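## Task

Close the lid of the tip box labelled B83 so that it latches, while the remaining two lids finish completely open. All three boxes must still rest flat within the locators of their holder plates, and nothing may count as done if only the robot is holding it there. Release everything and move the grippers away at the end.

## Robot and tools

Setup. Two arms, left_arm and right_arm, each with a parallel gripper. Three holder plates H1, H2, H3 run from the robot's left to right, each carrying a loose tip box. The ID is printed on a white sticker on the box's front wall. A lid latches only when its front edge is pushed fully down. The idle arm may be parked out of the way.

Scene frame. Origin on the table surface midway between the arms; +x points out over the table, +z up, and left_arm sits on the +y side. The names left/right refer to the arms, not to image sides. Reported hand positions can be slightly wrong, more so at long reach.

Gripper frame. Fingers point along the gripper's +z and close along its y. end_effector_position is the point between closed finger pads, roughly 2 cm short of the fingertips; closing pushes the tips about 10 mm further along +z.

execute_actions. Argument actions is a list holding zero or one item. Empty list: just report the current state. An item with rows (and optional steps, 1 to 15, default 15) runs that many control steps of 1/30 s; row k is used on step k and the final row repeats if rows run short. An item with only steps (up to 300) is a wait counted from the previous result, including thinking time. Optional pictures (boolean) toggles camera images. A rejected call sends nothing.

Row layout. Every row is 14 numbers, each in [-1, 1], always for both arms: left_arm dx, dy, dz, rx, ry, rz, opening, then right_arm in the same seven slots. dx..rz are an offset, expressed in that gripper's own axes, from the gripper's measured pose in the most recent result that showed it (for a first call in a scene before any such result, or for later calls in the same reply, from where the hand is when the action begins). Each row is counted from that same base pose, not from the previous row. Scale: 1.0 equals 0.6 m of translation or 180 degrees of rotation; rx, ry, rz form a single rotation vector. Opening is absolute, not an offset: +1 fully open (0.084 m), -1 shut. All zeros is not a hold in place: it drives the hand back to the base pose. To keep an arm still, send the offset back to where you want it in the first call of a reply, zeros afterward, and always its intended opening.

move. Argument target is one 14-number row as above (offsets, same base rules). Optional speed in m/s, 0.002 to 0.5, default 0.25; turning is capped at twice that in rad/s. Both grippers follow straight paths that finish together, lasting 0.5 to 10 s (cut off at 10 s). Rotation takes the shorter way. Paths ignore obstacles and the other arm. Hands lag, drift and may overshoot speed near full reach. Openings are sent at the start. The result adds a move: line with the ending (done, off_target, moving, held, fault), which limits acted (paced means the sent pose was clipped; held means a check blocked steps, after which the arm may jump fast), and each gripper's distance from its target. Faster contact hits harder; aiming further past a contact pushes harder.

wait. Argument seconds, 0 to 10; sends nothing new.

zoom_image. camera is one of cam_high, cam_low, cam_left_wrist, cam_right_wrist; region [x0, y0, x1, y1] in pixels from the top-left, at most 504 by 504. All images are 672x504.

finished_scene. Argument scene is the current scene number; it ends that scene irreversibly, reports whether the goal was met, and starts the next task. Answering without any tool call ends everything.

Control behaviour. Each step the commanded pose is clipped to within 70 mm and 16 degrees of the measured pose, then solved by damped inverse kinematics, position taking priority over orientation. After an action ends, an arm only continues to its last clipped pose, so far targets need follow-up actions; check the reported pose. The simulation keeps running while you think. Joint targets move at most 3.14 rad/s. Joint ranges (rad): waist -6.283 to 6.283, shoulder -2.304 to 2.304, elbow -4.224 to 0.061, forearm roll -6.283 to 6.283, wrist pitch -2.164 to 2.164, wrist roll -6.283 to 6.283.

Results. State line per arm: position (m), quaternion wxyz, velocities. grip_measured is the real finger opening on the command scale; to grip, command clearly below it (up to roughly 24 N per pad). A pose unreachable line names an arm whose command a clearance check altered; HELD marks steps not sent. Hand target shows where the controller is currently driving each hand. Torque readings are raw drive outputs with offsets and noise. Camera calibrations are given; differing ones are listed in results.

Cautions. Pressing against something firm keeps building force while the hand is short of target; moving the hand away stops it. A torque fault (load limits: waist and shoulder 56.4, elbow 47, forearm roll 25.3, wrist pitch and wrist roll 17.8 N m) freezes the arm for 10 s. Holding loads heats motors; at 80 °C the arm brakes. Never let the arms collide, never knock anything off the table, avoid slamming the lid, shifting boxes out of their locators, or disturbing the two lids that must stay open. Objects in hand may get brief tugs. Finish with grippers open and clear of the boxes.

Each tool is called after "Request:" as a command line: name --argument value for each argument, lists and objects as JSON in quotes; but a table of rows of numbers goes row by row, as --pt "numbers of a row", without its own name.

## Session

Request:
execute_actions --actions '[]'

Scene clock: 0.00 s of 7200.00 s.
left_arm: end_effector_position=(-0.0148, +0.0913, +0.2987) grip_measured=+1.00 end_effector_quat_wxyz=(+0.529, -0.499, +0.663, -0.178) end_effector_velocity=(+0.000, +0.000, +0.000) end_effector_angular_velocity=(+0.001, -0.001, +0.001) | right_arm: end_effector_position=(+0.3085, -0.0468, +0.3042) grip_measured=+1.00 end_effector_quat_wxyz=(+0.196, +0.919, +0.156, -0.305) end_effector_velocity=(-0.000, +0.000, +0.000) end_effector_angular_velocity=(+0.001, +0.001, -0.001)
Joint positions: left_arm=[-1.978 -0.307 -0.671  0.727 -1.45  -0.713  0.084] | right_arm=[ 0.576 -0.654 -1.455  0.004 -1.542  0.407  0.084]
Joint velocities: left_arm=[-0.    -0.    -0.    -0.    -0.002  0.     0.   ] | right_arm=[-0.    -0.    -0.     0.002 -0.    -0.    -0.   ]
Joint torques (N m, as the arm reports them, + toward a larger angle): no reading
Hand target (left_arm): -0.015, +0.091, +0.299; +0.529, -0.499, +0.663, -0.178
Hand target (right_arm): +0.308, -0.047, +0.304; +0.196, +0.919, +0.156, -0.305
camera_calibration (this result's frames):
cam_left_wrist: T_world_to_cam=[[-0.468577, 0.443281, -0.764158, 0.212148], [-0.0892383, 0.836822, 0.540153, -0.175991], [0.878904, 0.321296, -0.352558, 0.224281], [0, 0, 0, 1]] pos_world=[-0.113418, -0.0188284, 0.336249]
cam_right_wrist: T_world_to_cam=[[0.403016, -0.878036, 0.258129, -0.211934], [-0.750833, -0.155945, 0.641818, 0.0949489], [-0.523286, -0.452475, -0.722107, 0.491341], [0, 0, 0, 1]] pos_world=[0.413815, 0.0510404, 0.348567]

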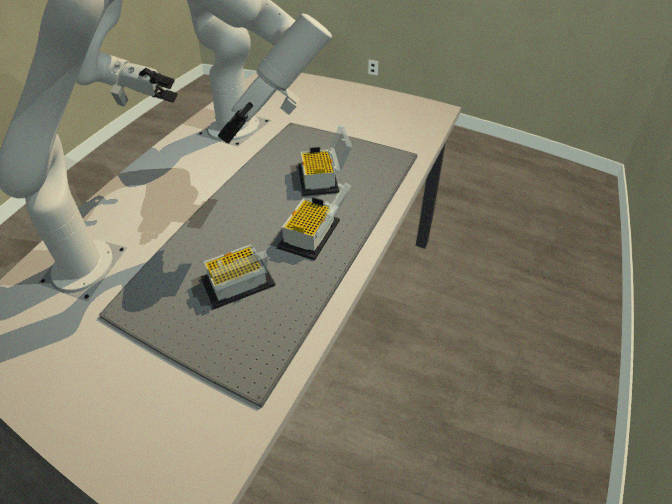

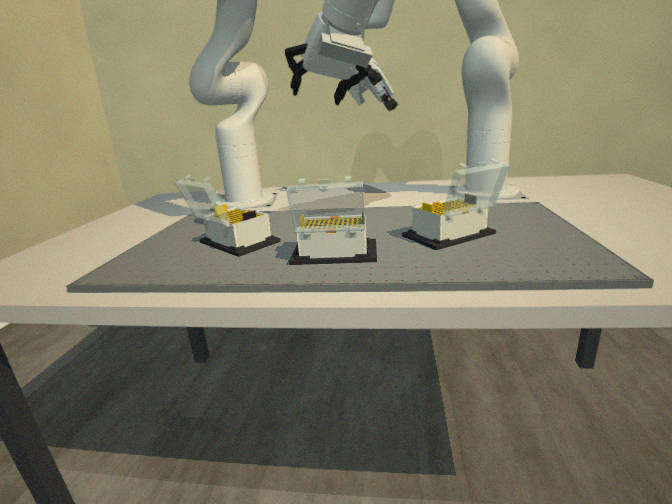

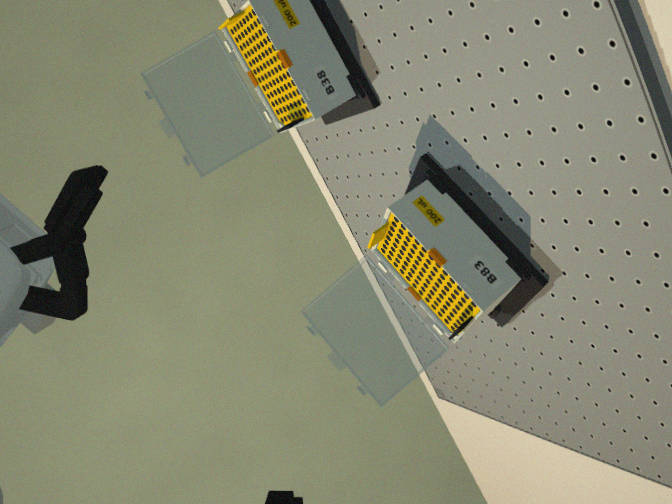

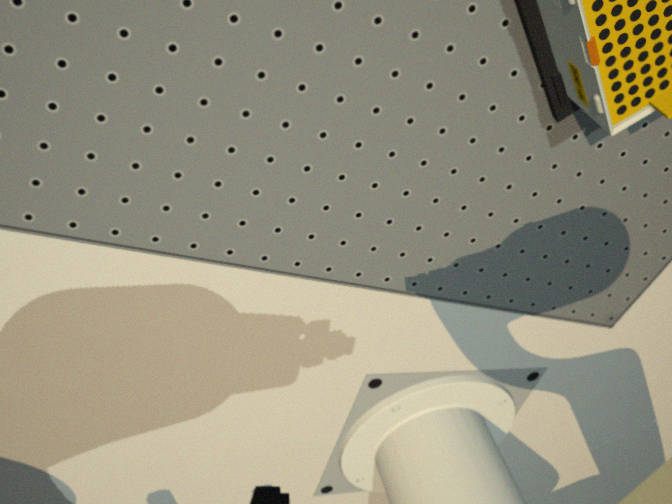

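Request:
zoom_image --camera "cam_left_wrist" --region '[290,40,570,400]'

Request:
zoom_image --camera "cam_high" --region '[270,110,370,210]'

Region (290, 40, 570, 400) of cam_left_wrist's 672x504 image, scaled by 1.400, with more detail than that image has.

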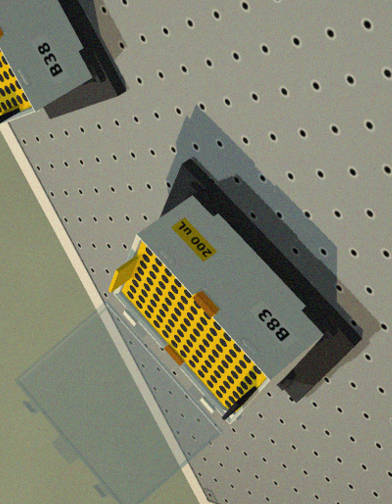

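Region (270, 110, 370, 210) of cam_high's 672x504 image, scaled by 5.040, with more detail than that image has.

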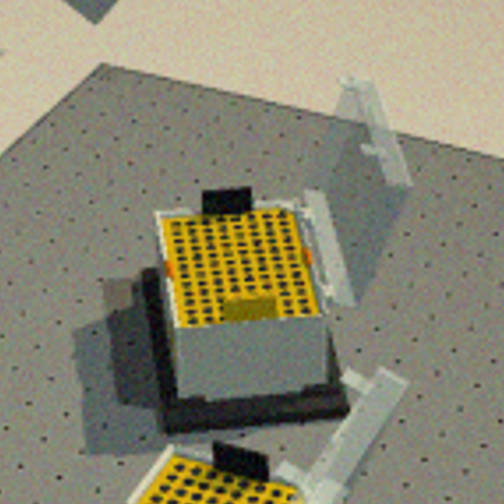

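Request:
move --target '[0,0,0,0,0,0,1,-0.177,0.678,0.28,0,0,0,1]' --speed 0.4

Request:
move --target '[-0.115,-0.147,0.833,0.076,0.454,0.62,0.1,0,0,0,0,0,0,1]' --speed 0.35

Scene clock: 22.33 s of 7200.00 s.
left_arm: end_effector_position=(-0.0148, +0.0913, +0.2987) grip_measured=+1.00 end_effector_quat_wxyz=(+0.529, -0.499, +0.663, -0.178) end_effector_velocity=(+0.000, +0.000, -0.000) end_effector_angular_velocity=(-0.000, -0.000, +0.000) | right_arm: end_effector_position=(+0.3081, -0.4976, +0.3549) grip_measured=+1.00 end_effector_quat_wxyz=(+0.197, +0.919, +0.156, -0.305) end_effector_velocity=(+0.001, -0.002, +0.000) end_effector_angular_velocity=(+0.001, -0.001, -0.001)
Joint positions: left_arm=[-1.978 -0.307 -0.671  0.727 -1.45  -0.713  0.084] | right_arm=[-0.192 -0.198 -0.943 -0.5   -1.359 -0.097  0.084]
Joint velocities: left_arm=[ 0. -0.  0. -0.  0. -0.  0.] | right_arm=[-0.006 -0.001 -0.003 -0.002  0.001 -0.003  0.   ]
Joint torques (N m, as the arm reports them, + toward a larger angle): left_arm=[  8.04  16.91 -18.55  -0.17  -2.11  -0.53] | right_arm=[  4.28  23.76 -24.78   0.58  -0.92   0.01]
Hand target (left_arm): -0.015, +0.091, +0.299; +0.529, -0.499, +0.663, -0.178
Hand target (right_arm): +0.308, -0.498, +0.355; +0.197, +0.919, +0.156, -0.305
Off the commanded pose (left_arm): 0.000 m, 0 deg.
Off the commanded pose (right_arm): 0.001 m, 0 deg.
After step 90, 17.33 s passed at rest.
move: done; limits=paced
camera_calibration (this result's frames):
cam_left_wrist: T_world_to_cam=[[-0.468578, 0.443281, -0.764158, 0.212148], [-0.0892382, 0.836822, 0.540153, -0.175991], [0.878904, 0.321296, -0.352558, 0.224281], [0, 0, 0, 1]] pos_world=[-0.113418, -0.0188285, 0.336249]
cam_right_wrist: T_world_to_cam=[[0.404133, -0.876988, 0.259939, -0.621161], [-0.750134, -0.155142, 0.64283, -0.00833856], [-0.523427, -0.454778, -0.720556, 0.322092], [0, 0, 0, 1]] pos_world=[0.413368, -0.399564, 0.39891]

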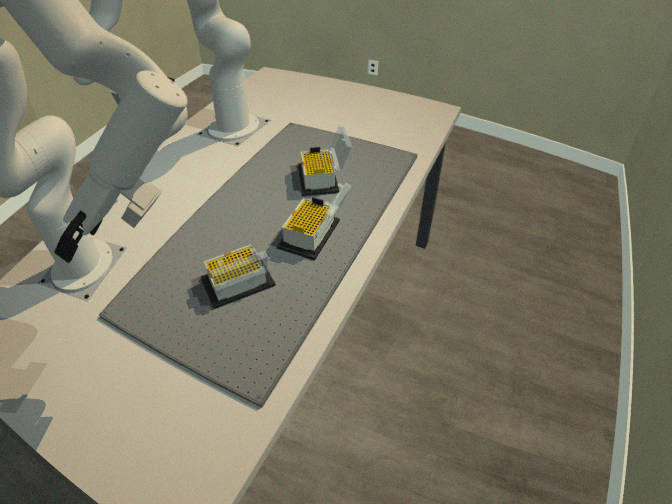

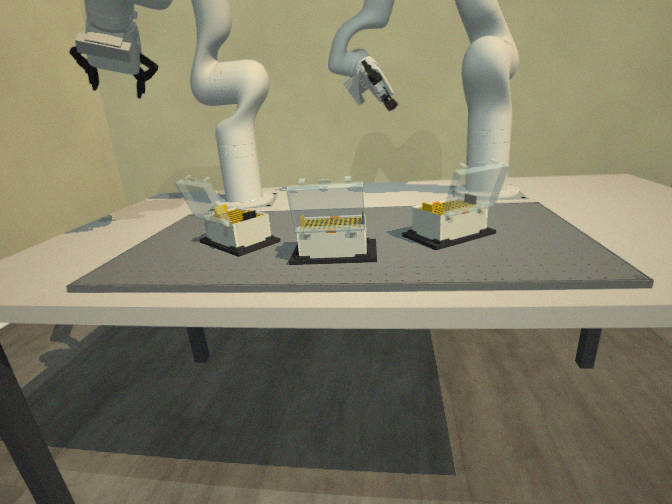

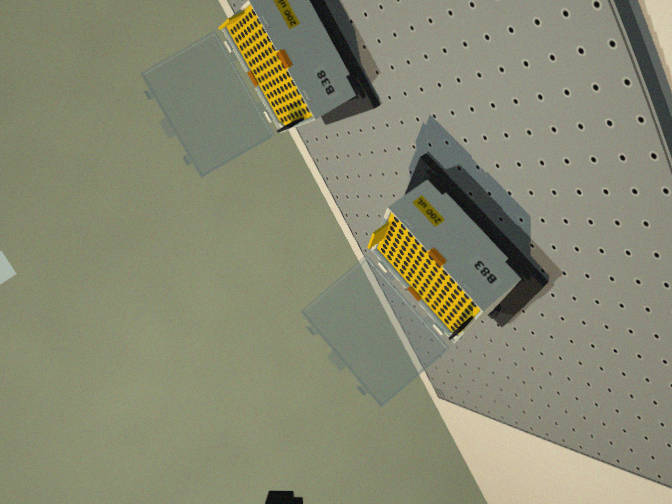

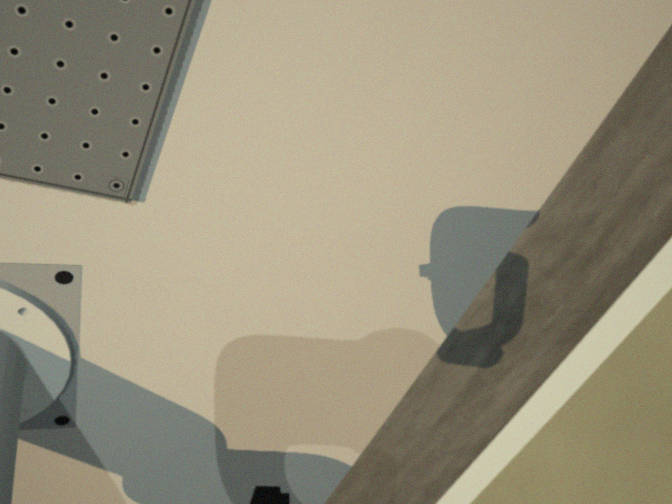

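Scene clock: 26.67 s of 7200.00 s.
left_arm: end_effector_position=(+0.4612, +0.2544, +0.2155) grip_measured=+0.09 end_effector_quat_wxyz=(-0.001, +0.469, +0.883, -0.001) end_effector_velocity=(-0.000, -0.000, -0.000) end_effector_angular_velocity=(+0.010, +0.005, +0.000) | right_arm: end_effector_position=(+0.3081, -0.4976, +0.3549) grip_measured=+1.00 end_effector_quat_wxyz=(+0.197, +0.919, +0.156, -0.305) end_effector_velocity=(+0.001, +0.000, +0.000) end_effector_angular_velocity=(-0.000, -0.001, +0.002)
Joint positions: left_arm=[-0.203 -0.419 -1.037  3.139  0.62   0.725  0.048] | right_arm=[-0.192 -0.198 -0.943 -0.5   -1.359 -0.097  0.084]
Joint velocities: left_arm=[-0.005 -0.004 -0.006  0.014  0.009 -0.016 -0.   ] | right_arm=[ 0.001 -0.    -0.001 -0.    -0.    -0.     0.   ]
Joint torques (N m, as the arm reports them, + toward a larger angle): left_arm=[  7.31  23.15 -21.67   0.32  -0.02  -0.63] | right_arm=[  5.49  26.66 -23.93   0.08  -0.97   0.15]
Hand target (left_arm): +0.461, +0.254, +0.215; -0.001, +0.469, +0.883, -0.001
Hand target (right_arm): +0.308, -0.498, +0.355; +0.197, +0.919, +0.156, -0.305
Off the commanded pose (left_arm): 0.004 m, 0 deg.
Off the commanded pose (right_arm): 0.000 m, 0 deg.
move: off_target (left_arm); limits=paced
camera_calibration (this result's frames):
cam_left_wrist: T_world_to_cam=[[0.830893, 0.556371, -0.0082098, -0.491722], [0.556272, -0.83021, 0.0362343, 0.00993671], [0.0133439, -0.0346737, -0.99931, 0.353322], [0, 0, 0, 1]] pos_world=[0.398327, 0.294081, 0.348681]
cam_right_wrist: T_world_to_cam=[[0.404133, -0.876988, 0.259939, -0.621161], [-0.750134, -0.155142, 0.64283, -0.00833843], [-0.523427, -0.454778, -0.720556, 0.322092], [0, 0, 0, 1]] pos_world=[0.413368, -0.399564, 0.39891]

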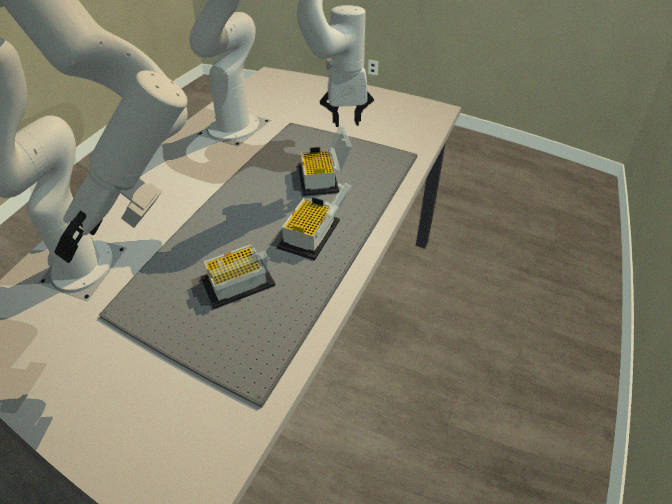

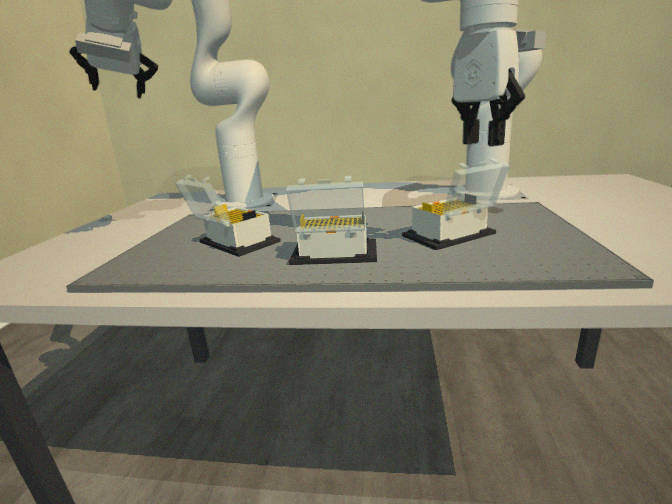

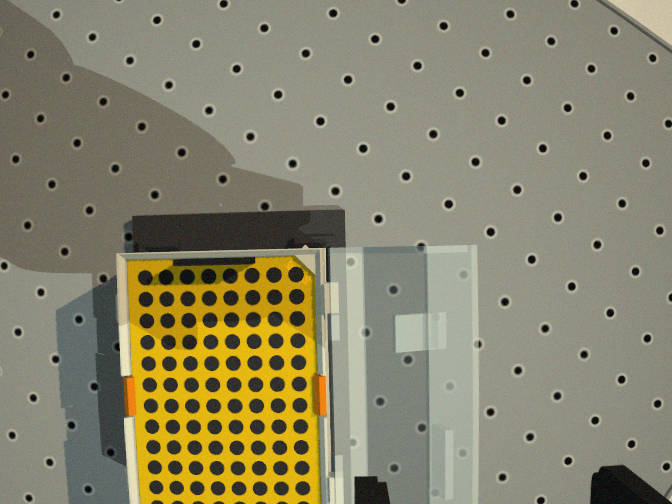

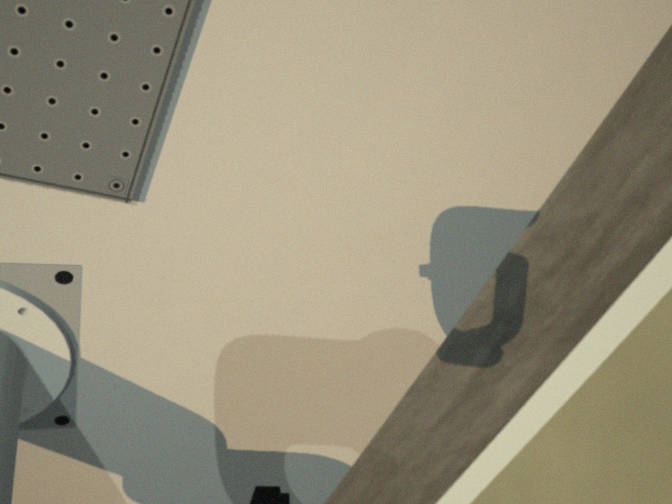

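Request:
move --target '[0.006,0.003,0.094,0,0,-0.008,0.1,0,0,0,0,0,0,1]' --speed 0.1

Request:
move --target '[0,-0.046,-0.009,0,0,0,-0.2,0,0,0,0,0,0,1]' --speed 0.05

Request:
move --target '[0,-0.074,0.018,-0.167,0,0,-0.3,0,0,0,0,0,0,1]' --speed 0.13

Request:
move --target '[0,-0.078,0.006,-0.167,0,0,-0.3,0,0,0,0,0,0,1]' --speed 0.15

Scene clock: 35.30 s of 7200.00 s.
left_arm: end_effector_position=(+0.4609, +0.2584, +0.1595) grip_measured=+0.09 end_effector_quat_wxyz=(-0.001, +0.458, +0.889, -0.001) end_effector_velocity=(+0.000, +0.000, -0.002) end_effector_angular_velocity=(+0.001, -0.001, -0.001) | right_arm: end_effector_position=(+0.3081, -0.4976, +0.3549) grip_measured=+1.00 end_effector_quat_wxyz=(+0.197, +0.919, +0.156, -0.305) end_effector_velocity=(+0.000, -0.000, +0.001) end_effector_angular_velocity=(-0.001, -0.001, +0.002)
Joint positions: left_arm=[-0.196 -0.507 -1.01   3.139  0.505  0.707  0.048] | right_arm=[-0.192 -0.198 -0.943 -0.5   -1.359 -0.097  0.084]
Joint velocities: left_arm=[ 0.    -0.005 -0.     0.002 -0.005 -0.    -0.   ] | right_arm=[ 0.001  0.001 -0.001 -0.001 -0.    -0.    -0.   ]
Joint torques (N m, as the arm reports them, + toward a larger angle): left_arm=[  8.61  23.58 -21.45  -1.12   0.01  -0.5 ] | right_arm=[  5.18  24.83 -23.5   -0.71  -1.07   0.2 ]
Hand target (left_arm): +0.461, +0.258, +0.159; -0.001, +0.458, +0.889, -0.001
Hand target (right_arm): +0.308, -0.498, +0.355; +0.197, +0.919, +0.156, -0.305
Off the commanded pose (left_arm): 0.001 m, 0 deg.
Off the commanded pose (right_arm): 0.000 m, 0 deg.
After step 90, 4.60 s passed at rest.
move: done
camera_calibration (this result's frames):
cam_left_wrist: T_world_to_cam=[[0.816582, 0.577177, -0.00778901, -0.492972], [0.577047, -0.81591, 0.0361679, 0.00225911], [0.0145202, -0.0340287, -0.999315, 0.296797], [0, 0, 0, 1]] pos_world=[0.396939, 0.296475, 0.292672]
cam_right_wrist: T_world_to_cam=[[0.404133, -0.876988, 0.259939, -0.621161], [-0.750134, -0.155142, 0.64283, -0.00833837], [-0.523427, -0.454778, -0.720557, 0.322092], [0, 0, 0, 1]] pos_world=[0.413368, -0.399564, 0.39891]

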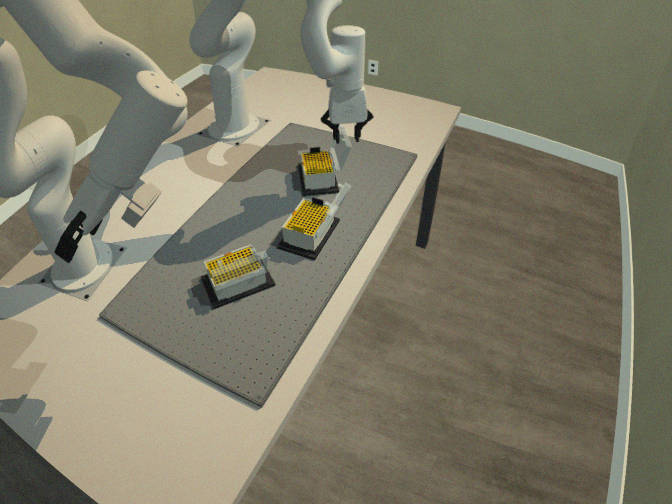

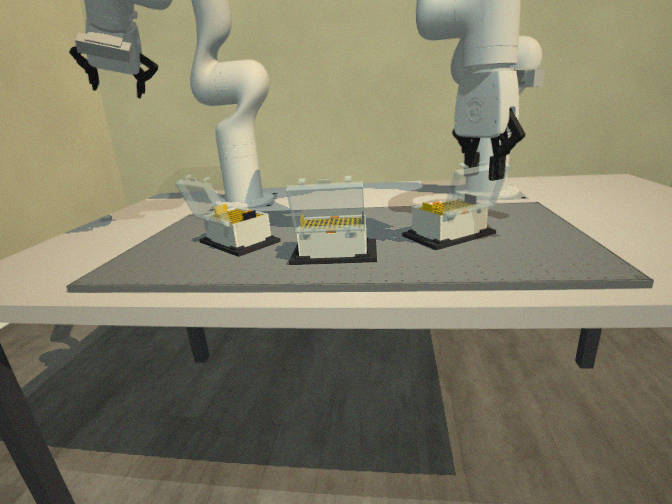

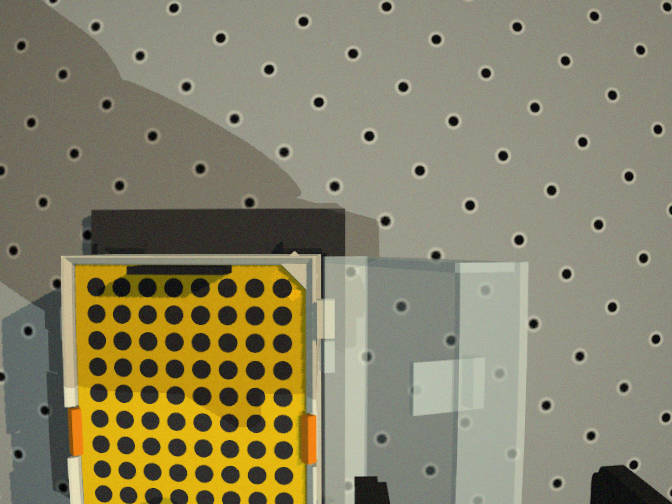

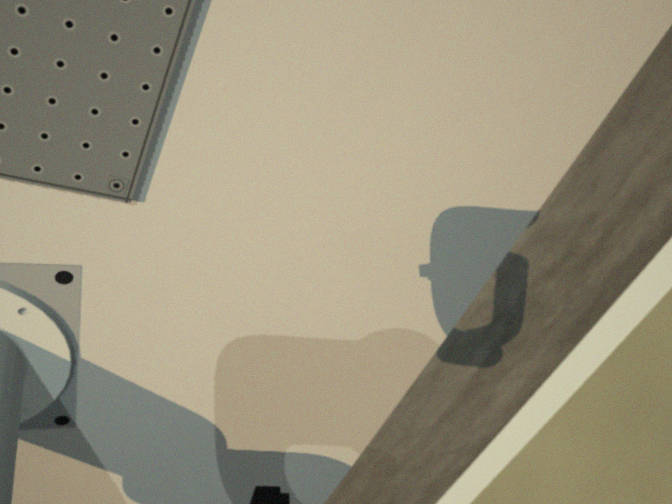

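Scene clock: 36.27 s of 7200.00 s.
left_arm: end_effector_position=(+0.4384, +0.2428, +0.1648) grip_measured=-0.21 end_effector_quat_wxyz=(-0.001, +0.458, +0.889, -0.001) end_effector_velocity=(-0.001, -0.001, +0.001) end_effector_angular_velocity=(-0.000, -0.001, +0.001) | right_arm: end_effector_position=(+0.3081, -0.4976, +0.3549) grip_measured=+1.00 end_effector_quat_wxyz=(+0.197, +0.919, +0.156, -0.305) end_effector_velocity=(+0.000, +0.000, -0.000) end_effector_angular_velocity=(+0.001, +0.000, -0.000)
Joint positions: left_arm=[-0.237 -0.463 -0.958  3.139  0.497  0.666  0.035] | right_arm=[-0.192 -0.198 -0.943 -0.5   -1.359 -0.097  0.084]
Joint velocities: left_arm=[-0.003  0.003  0.003  0.    -0.001 -0.004  0.   ] | right_arm=[ 0.    -0.001 -0.     0.001  0.    -0.    -0.   ]
Joint torques (N m, as the arm reports them, + toward a larger angle): left_arm=[  8.35  23.3  -21.07  -0.82  -0.12  -0.32] | right_arm=[  6.29  24.37 -23.63  -0.08  -0.97   0.06]
Hand target (left_arm): +0.438, +0.243, +0.165; -0.001, +0.458, +0.889, -0.001
Hand target (right_arm): +0.308, -0.498, +0.355; +0.197, +0.919, +0.156, -0.305
Off the commanded pose (left_arm): 0.000 m, 0 deg.
Off the commanded pose (right_arm): 0.000 m, 0 deg.
move: done
camera_calibration (this result's frames):
cam_left_wrist: T_world_to_cam=[[0.816549, 0.577224, -0.00770343, -0.465567], [0.577094, -0.815885, 0.035979, 0.00224011], [0.0144829, -0.0338243, -0.999323, 0.301851], [0, 0, 0, 1]] pos_world=[0.374494, 0.280774, 0.297979]
cam_right_wrist: T_world_to_cam=[[0.404133, -0.876988, 0.259939, -0.621161], [-0.750134, -0.155142, 0.64283, -0.0083384], [-0.523427, -0.454778, -0.720557, 0.322092], [0, 0, 0, 1]] pos_world=[0.413368, -0.399564, 0.39891]

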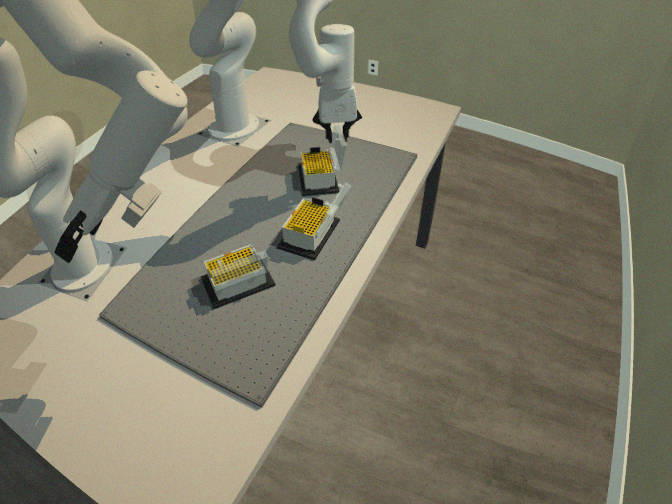

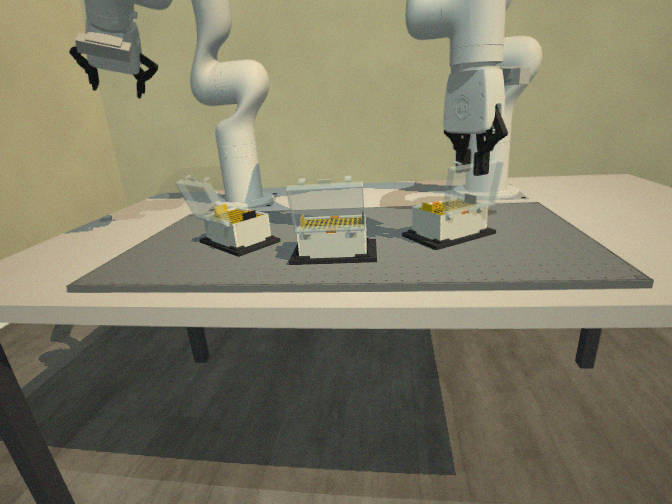

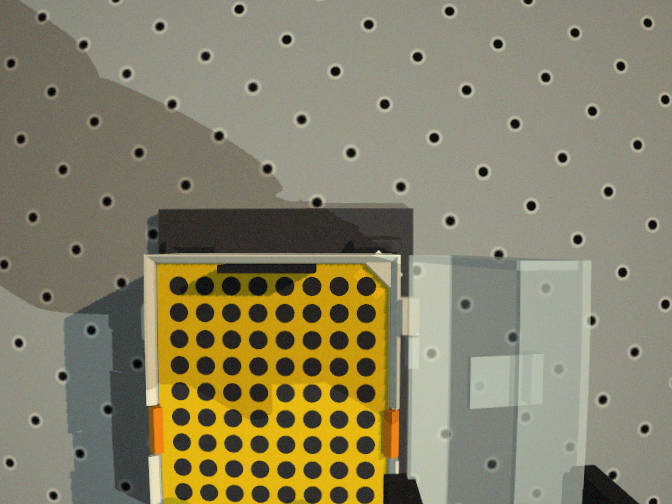

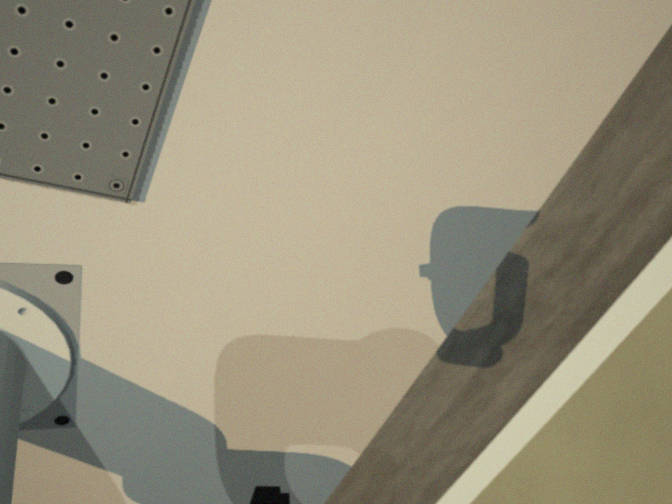

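Scene clock: 38.83 s of 7200.00 s.
left_arm: end_effector_position=(+0.4029, +0.2185, +0.1542) grip_measured=-0.32 end_effector_quat_wxyz=(+0.119, +0.442, +0.859, +0.231) end_effector_velocity=(-0.001, +0.000, -0.000) end_effector_angular_velocity=(+0.002, -0.013, -0.001) | right_arm: end_effector_position=(+0.3081, -0.4976, +0.3549) grip_measured=+1.00 end_effector_quat_wxyz=(+0.197, +0.919, +0.156, -0.305) end_effector_velocity=(+0.001, -0.000, +0.000) end_effector_angular_velocity=(-0.001, -0.002, +0.001)
Joint positions: left_arm=[-0.548 -0.397 -0.713  4.493  0.504 -0.92   0.03 ] | right_arm=[-0.192 -0.198 -0.943 -0.5   -1.359 -0.097  0.084]
Joint velocities: left_arm=[-0.005  0.     0.008  0.034  0.006 -0.04   0.   ] | right_arm=[ 0.     0.    -0.001 -0.001  0.001  0.    -0.   ]
Joint torques (N m, as the arm reports them, + toward a larger angle): left_arm=[  7.52  19.1  -17.32  -0.24   0.94  -0.31] | right_arm=[  4.44  25.66 -24.74   0.23  -1.24   0.25]
Hand target (left_arm): +0.403, +0.219, +0.154; +0.119, +0.442, +0.858, +0.231
Hand target (right_arm): +0.308, -0.498, +0.355; +0.197, +0.919, +0.156, -0.305
Off the commanded pose (left_arm): 0.002 m, 0 deg.
Off the commanded pose (right_arm): 0.000 m, 0 deg.
move: done
camera_calibration (this result's frames):
cam_left_wrist: T_world_to_cam=[[0.708421, 0.501012, 0.497118, -0.440228], [0.563067, -0.825869, 0.029937, 0.0121151], [0.425553, 0.258703, -0.867166, 0.041019], [0, 0, 0, 1]] pos_world=[0.287589, 0.219953, 0.254053]
cam_right_wrist: T_world_to_cam=[[0.404133, -0.876988, 0.259939, -0.621161], [-0.750134, -0.155142, 0.64283, -0.00833844], [-0.523427, -0.454778, -0.720557, 0.322092], [0, 0, 0, 1]] pos_world=[0.413368, -0.399564, 0.39891]

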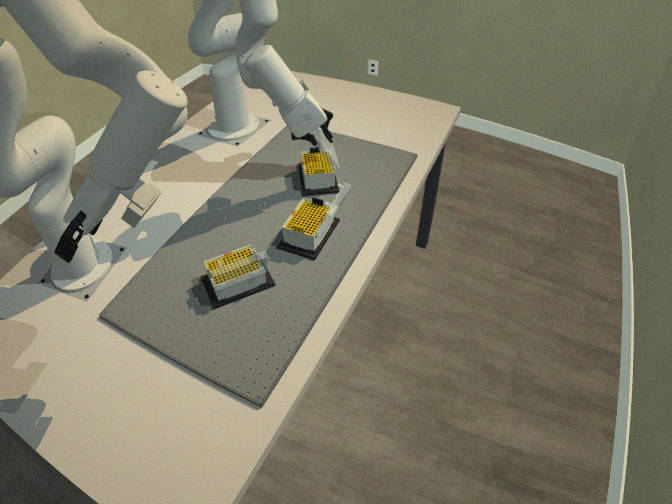

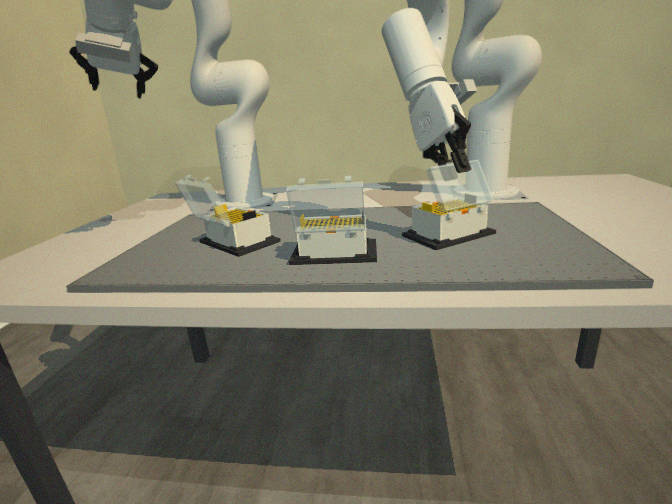

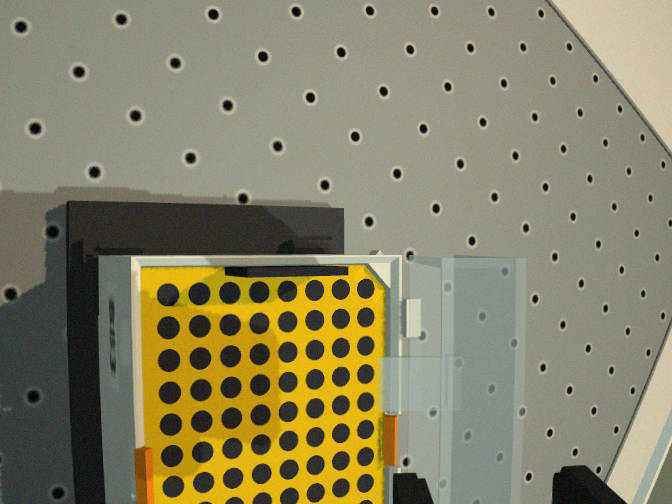

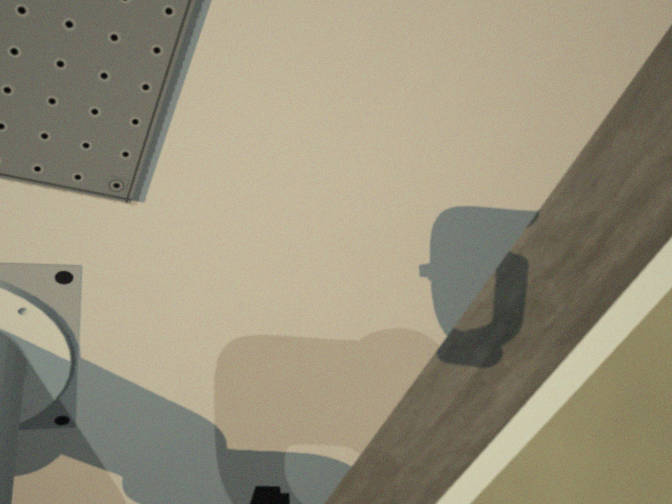

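Scene clock: 41.03 s of 7200.00 s.
left_arm: end_effector_position=(+0.3717, +0.1966, +0.1285) grip_measured=-0.32 end_effector_quat_wxyz=(+0.231, +0.396, +0.769, +0.446) end_effector_velocity=(-0.000, -0.000, -0.001) end_effector_angular_velocity=(+0.006, -0.009, +0.001) | right_arm: end_effector_position=(+0.3081, -0.4976, +0.3549) grip_measured=+1.00 end_effector_quat_wxyz=(+0.197, +0.919, +0.156, -0.305) end_effector_velocity=(+0.000, -0.000, -0.000) end_effector_angular_velocity=(-0.000, -0.000, -0.000)
Joint positions: left_arm=[-0.852 -0.66  -0.684  4.749  1.05  -1.546  0.03 ] | right_arm=[-0.192 -0.198 -0.943 -0.5   -1.359 -0.097  0.084]
Joint velocities: left_arm=[-0.004 -0.008 -0.002 -0.002  0.011 -0.007 -0.   ] | right_arm=[-0.001 -0.     0.    -0.001  0.     0.     0.   ]
Joint torques (N m, as the arm reports them, + toward a larger angle): left_arm=[  6.19  21.84 -13.18  -0.77   1.62  -0.32] | right_arm=[  4.1   24.72 -24.18  -0.16  -1.2   -0.07]
Hand target (left_arm): +0.372, +0.197, +0.128; +0.231, +0.396, +0.769, +0.446
Hand target (right_arm): +0.308, -0.498, +0.355; +0.197, +0.919, +0.156, -0.305
Off the commanded pose (left_arm): 0.001 m, 0 deg.
Off the commanded pose (right_arm): 0.000 m, 0 deg.
move: done
camera_calibration (this result's frames):
cam_left_wrist: T_world_to_cam=[[0.409407, 0.288627, 0.865494, -0.288801], [0.551611, -0.833925, 0.017169, 0.0197929], [0.726713, 0.470387, -0.500624, -0.162955], [0, 0, 0, 1]] pos_world=[0.225741, 0.176513, 0.168037]
cam_right_wrist: T_world_to_cam=[[0.404133, -0.876988, 0.259939, -0.62116], [-0.750134, -0.155142, 0.64283, -0.0083384], [-0.523427, -0.454778, -0.720557, 0.322092], [0, 0, 0, 1]] pos_world=[0.413368, -0.399564, 0.398909]

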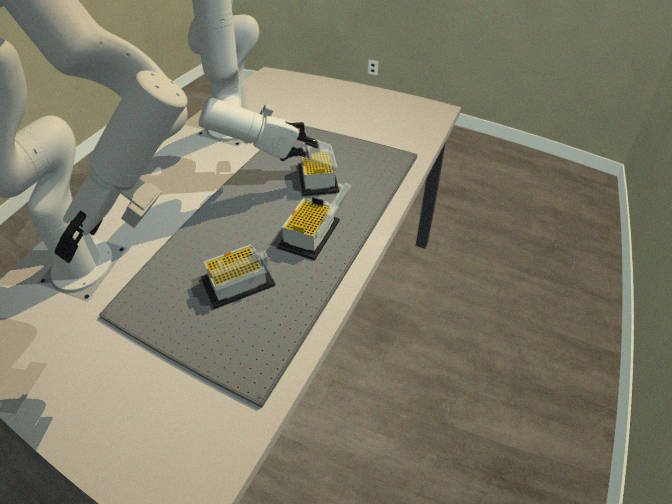

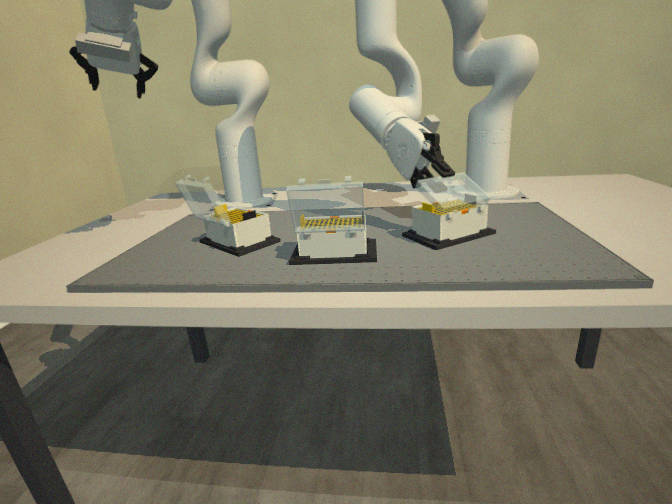

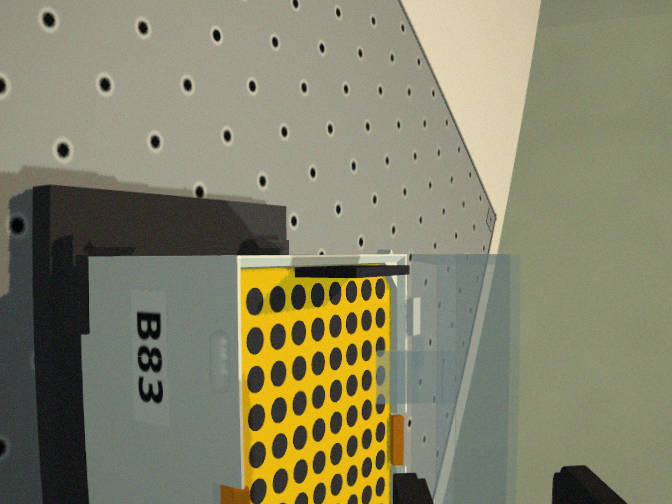

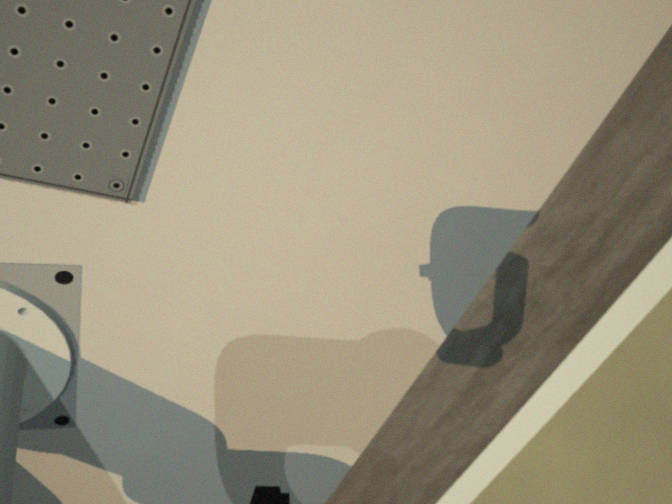

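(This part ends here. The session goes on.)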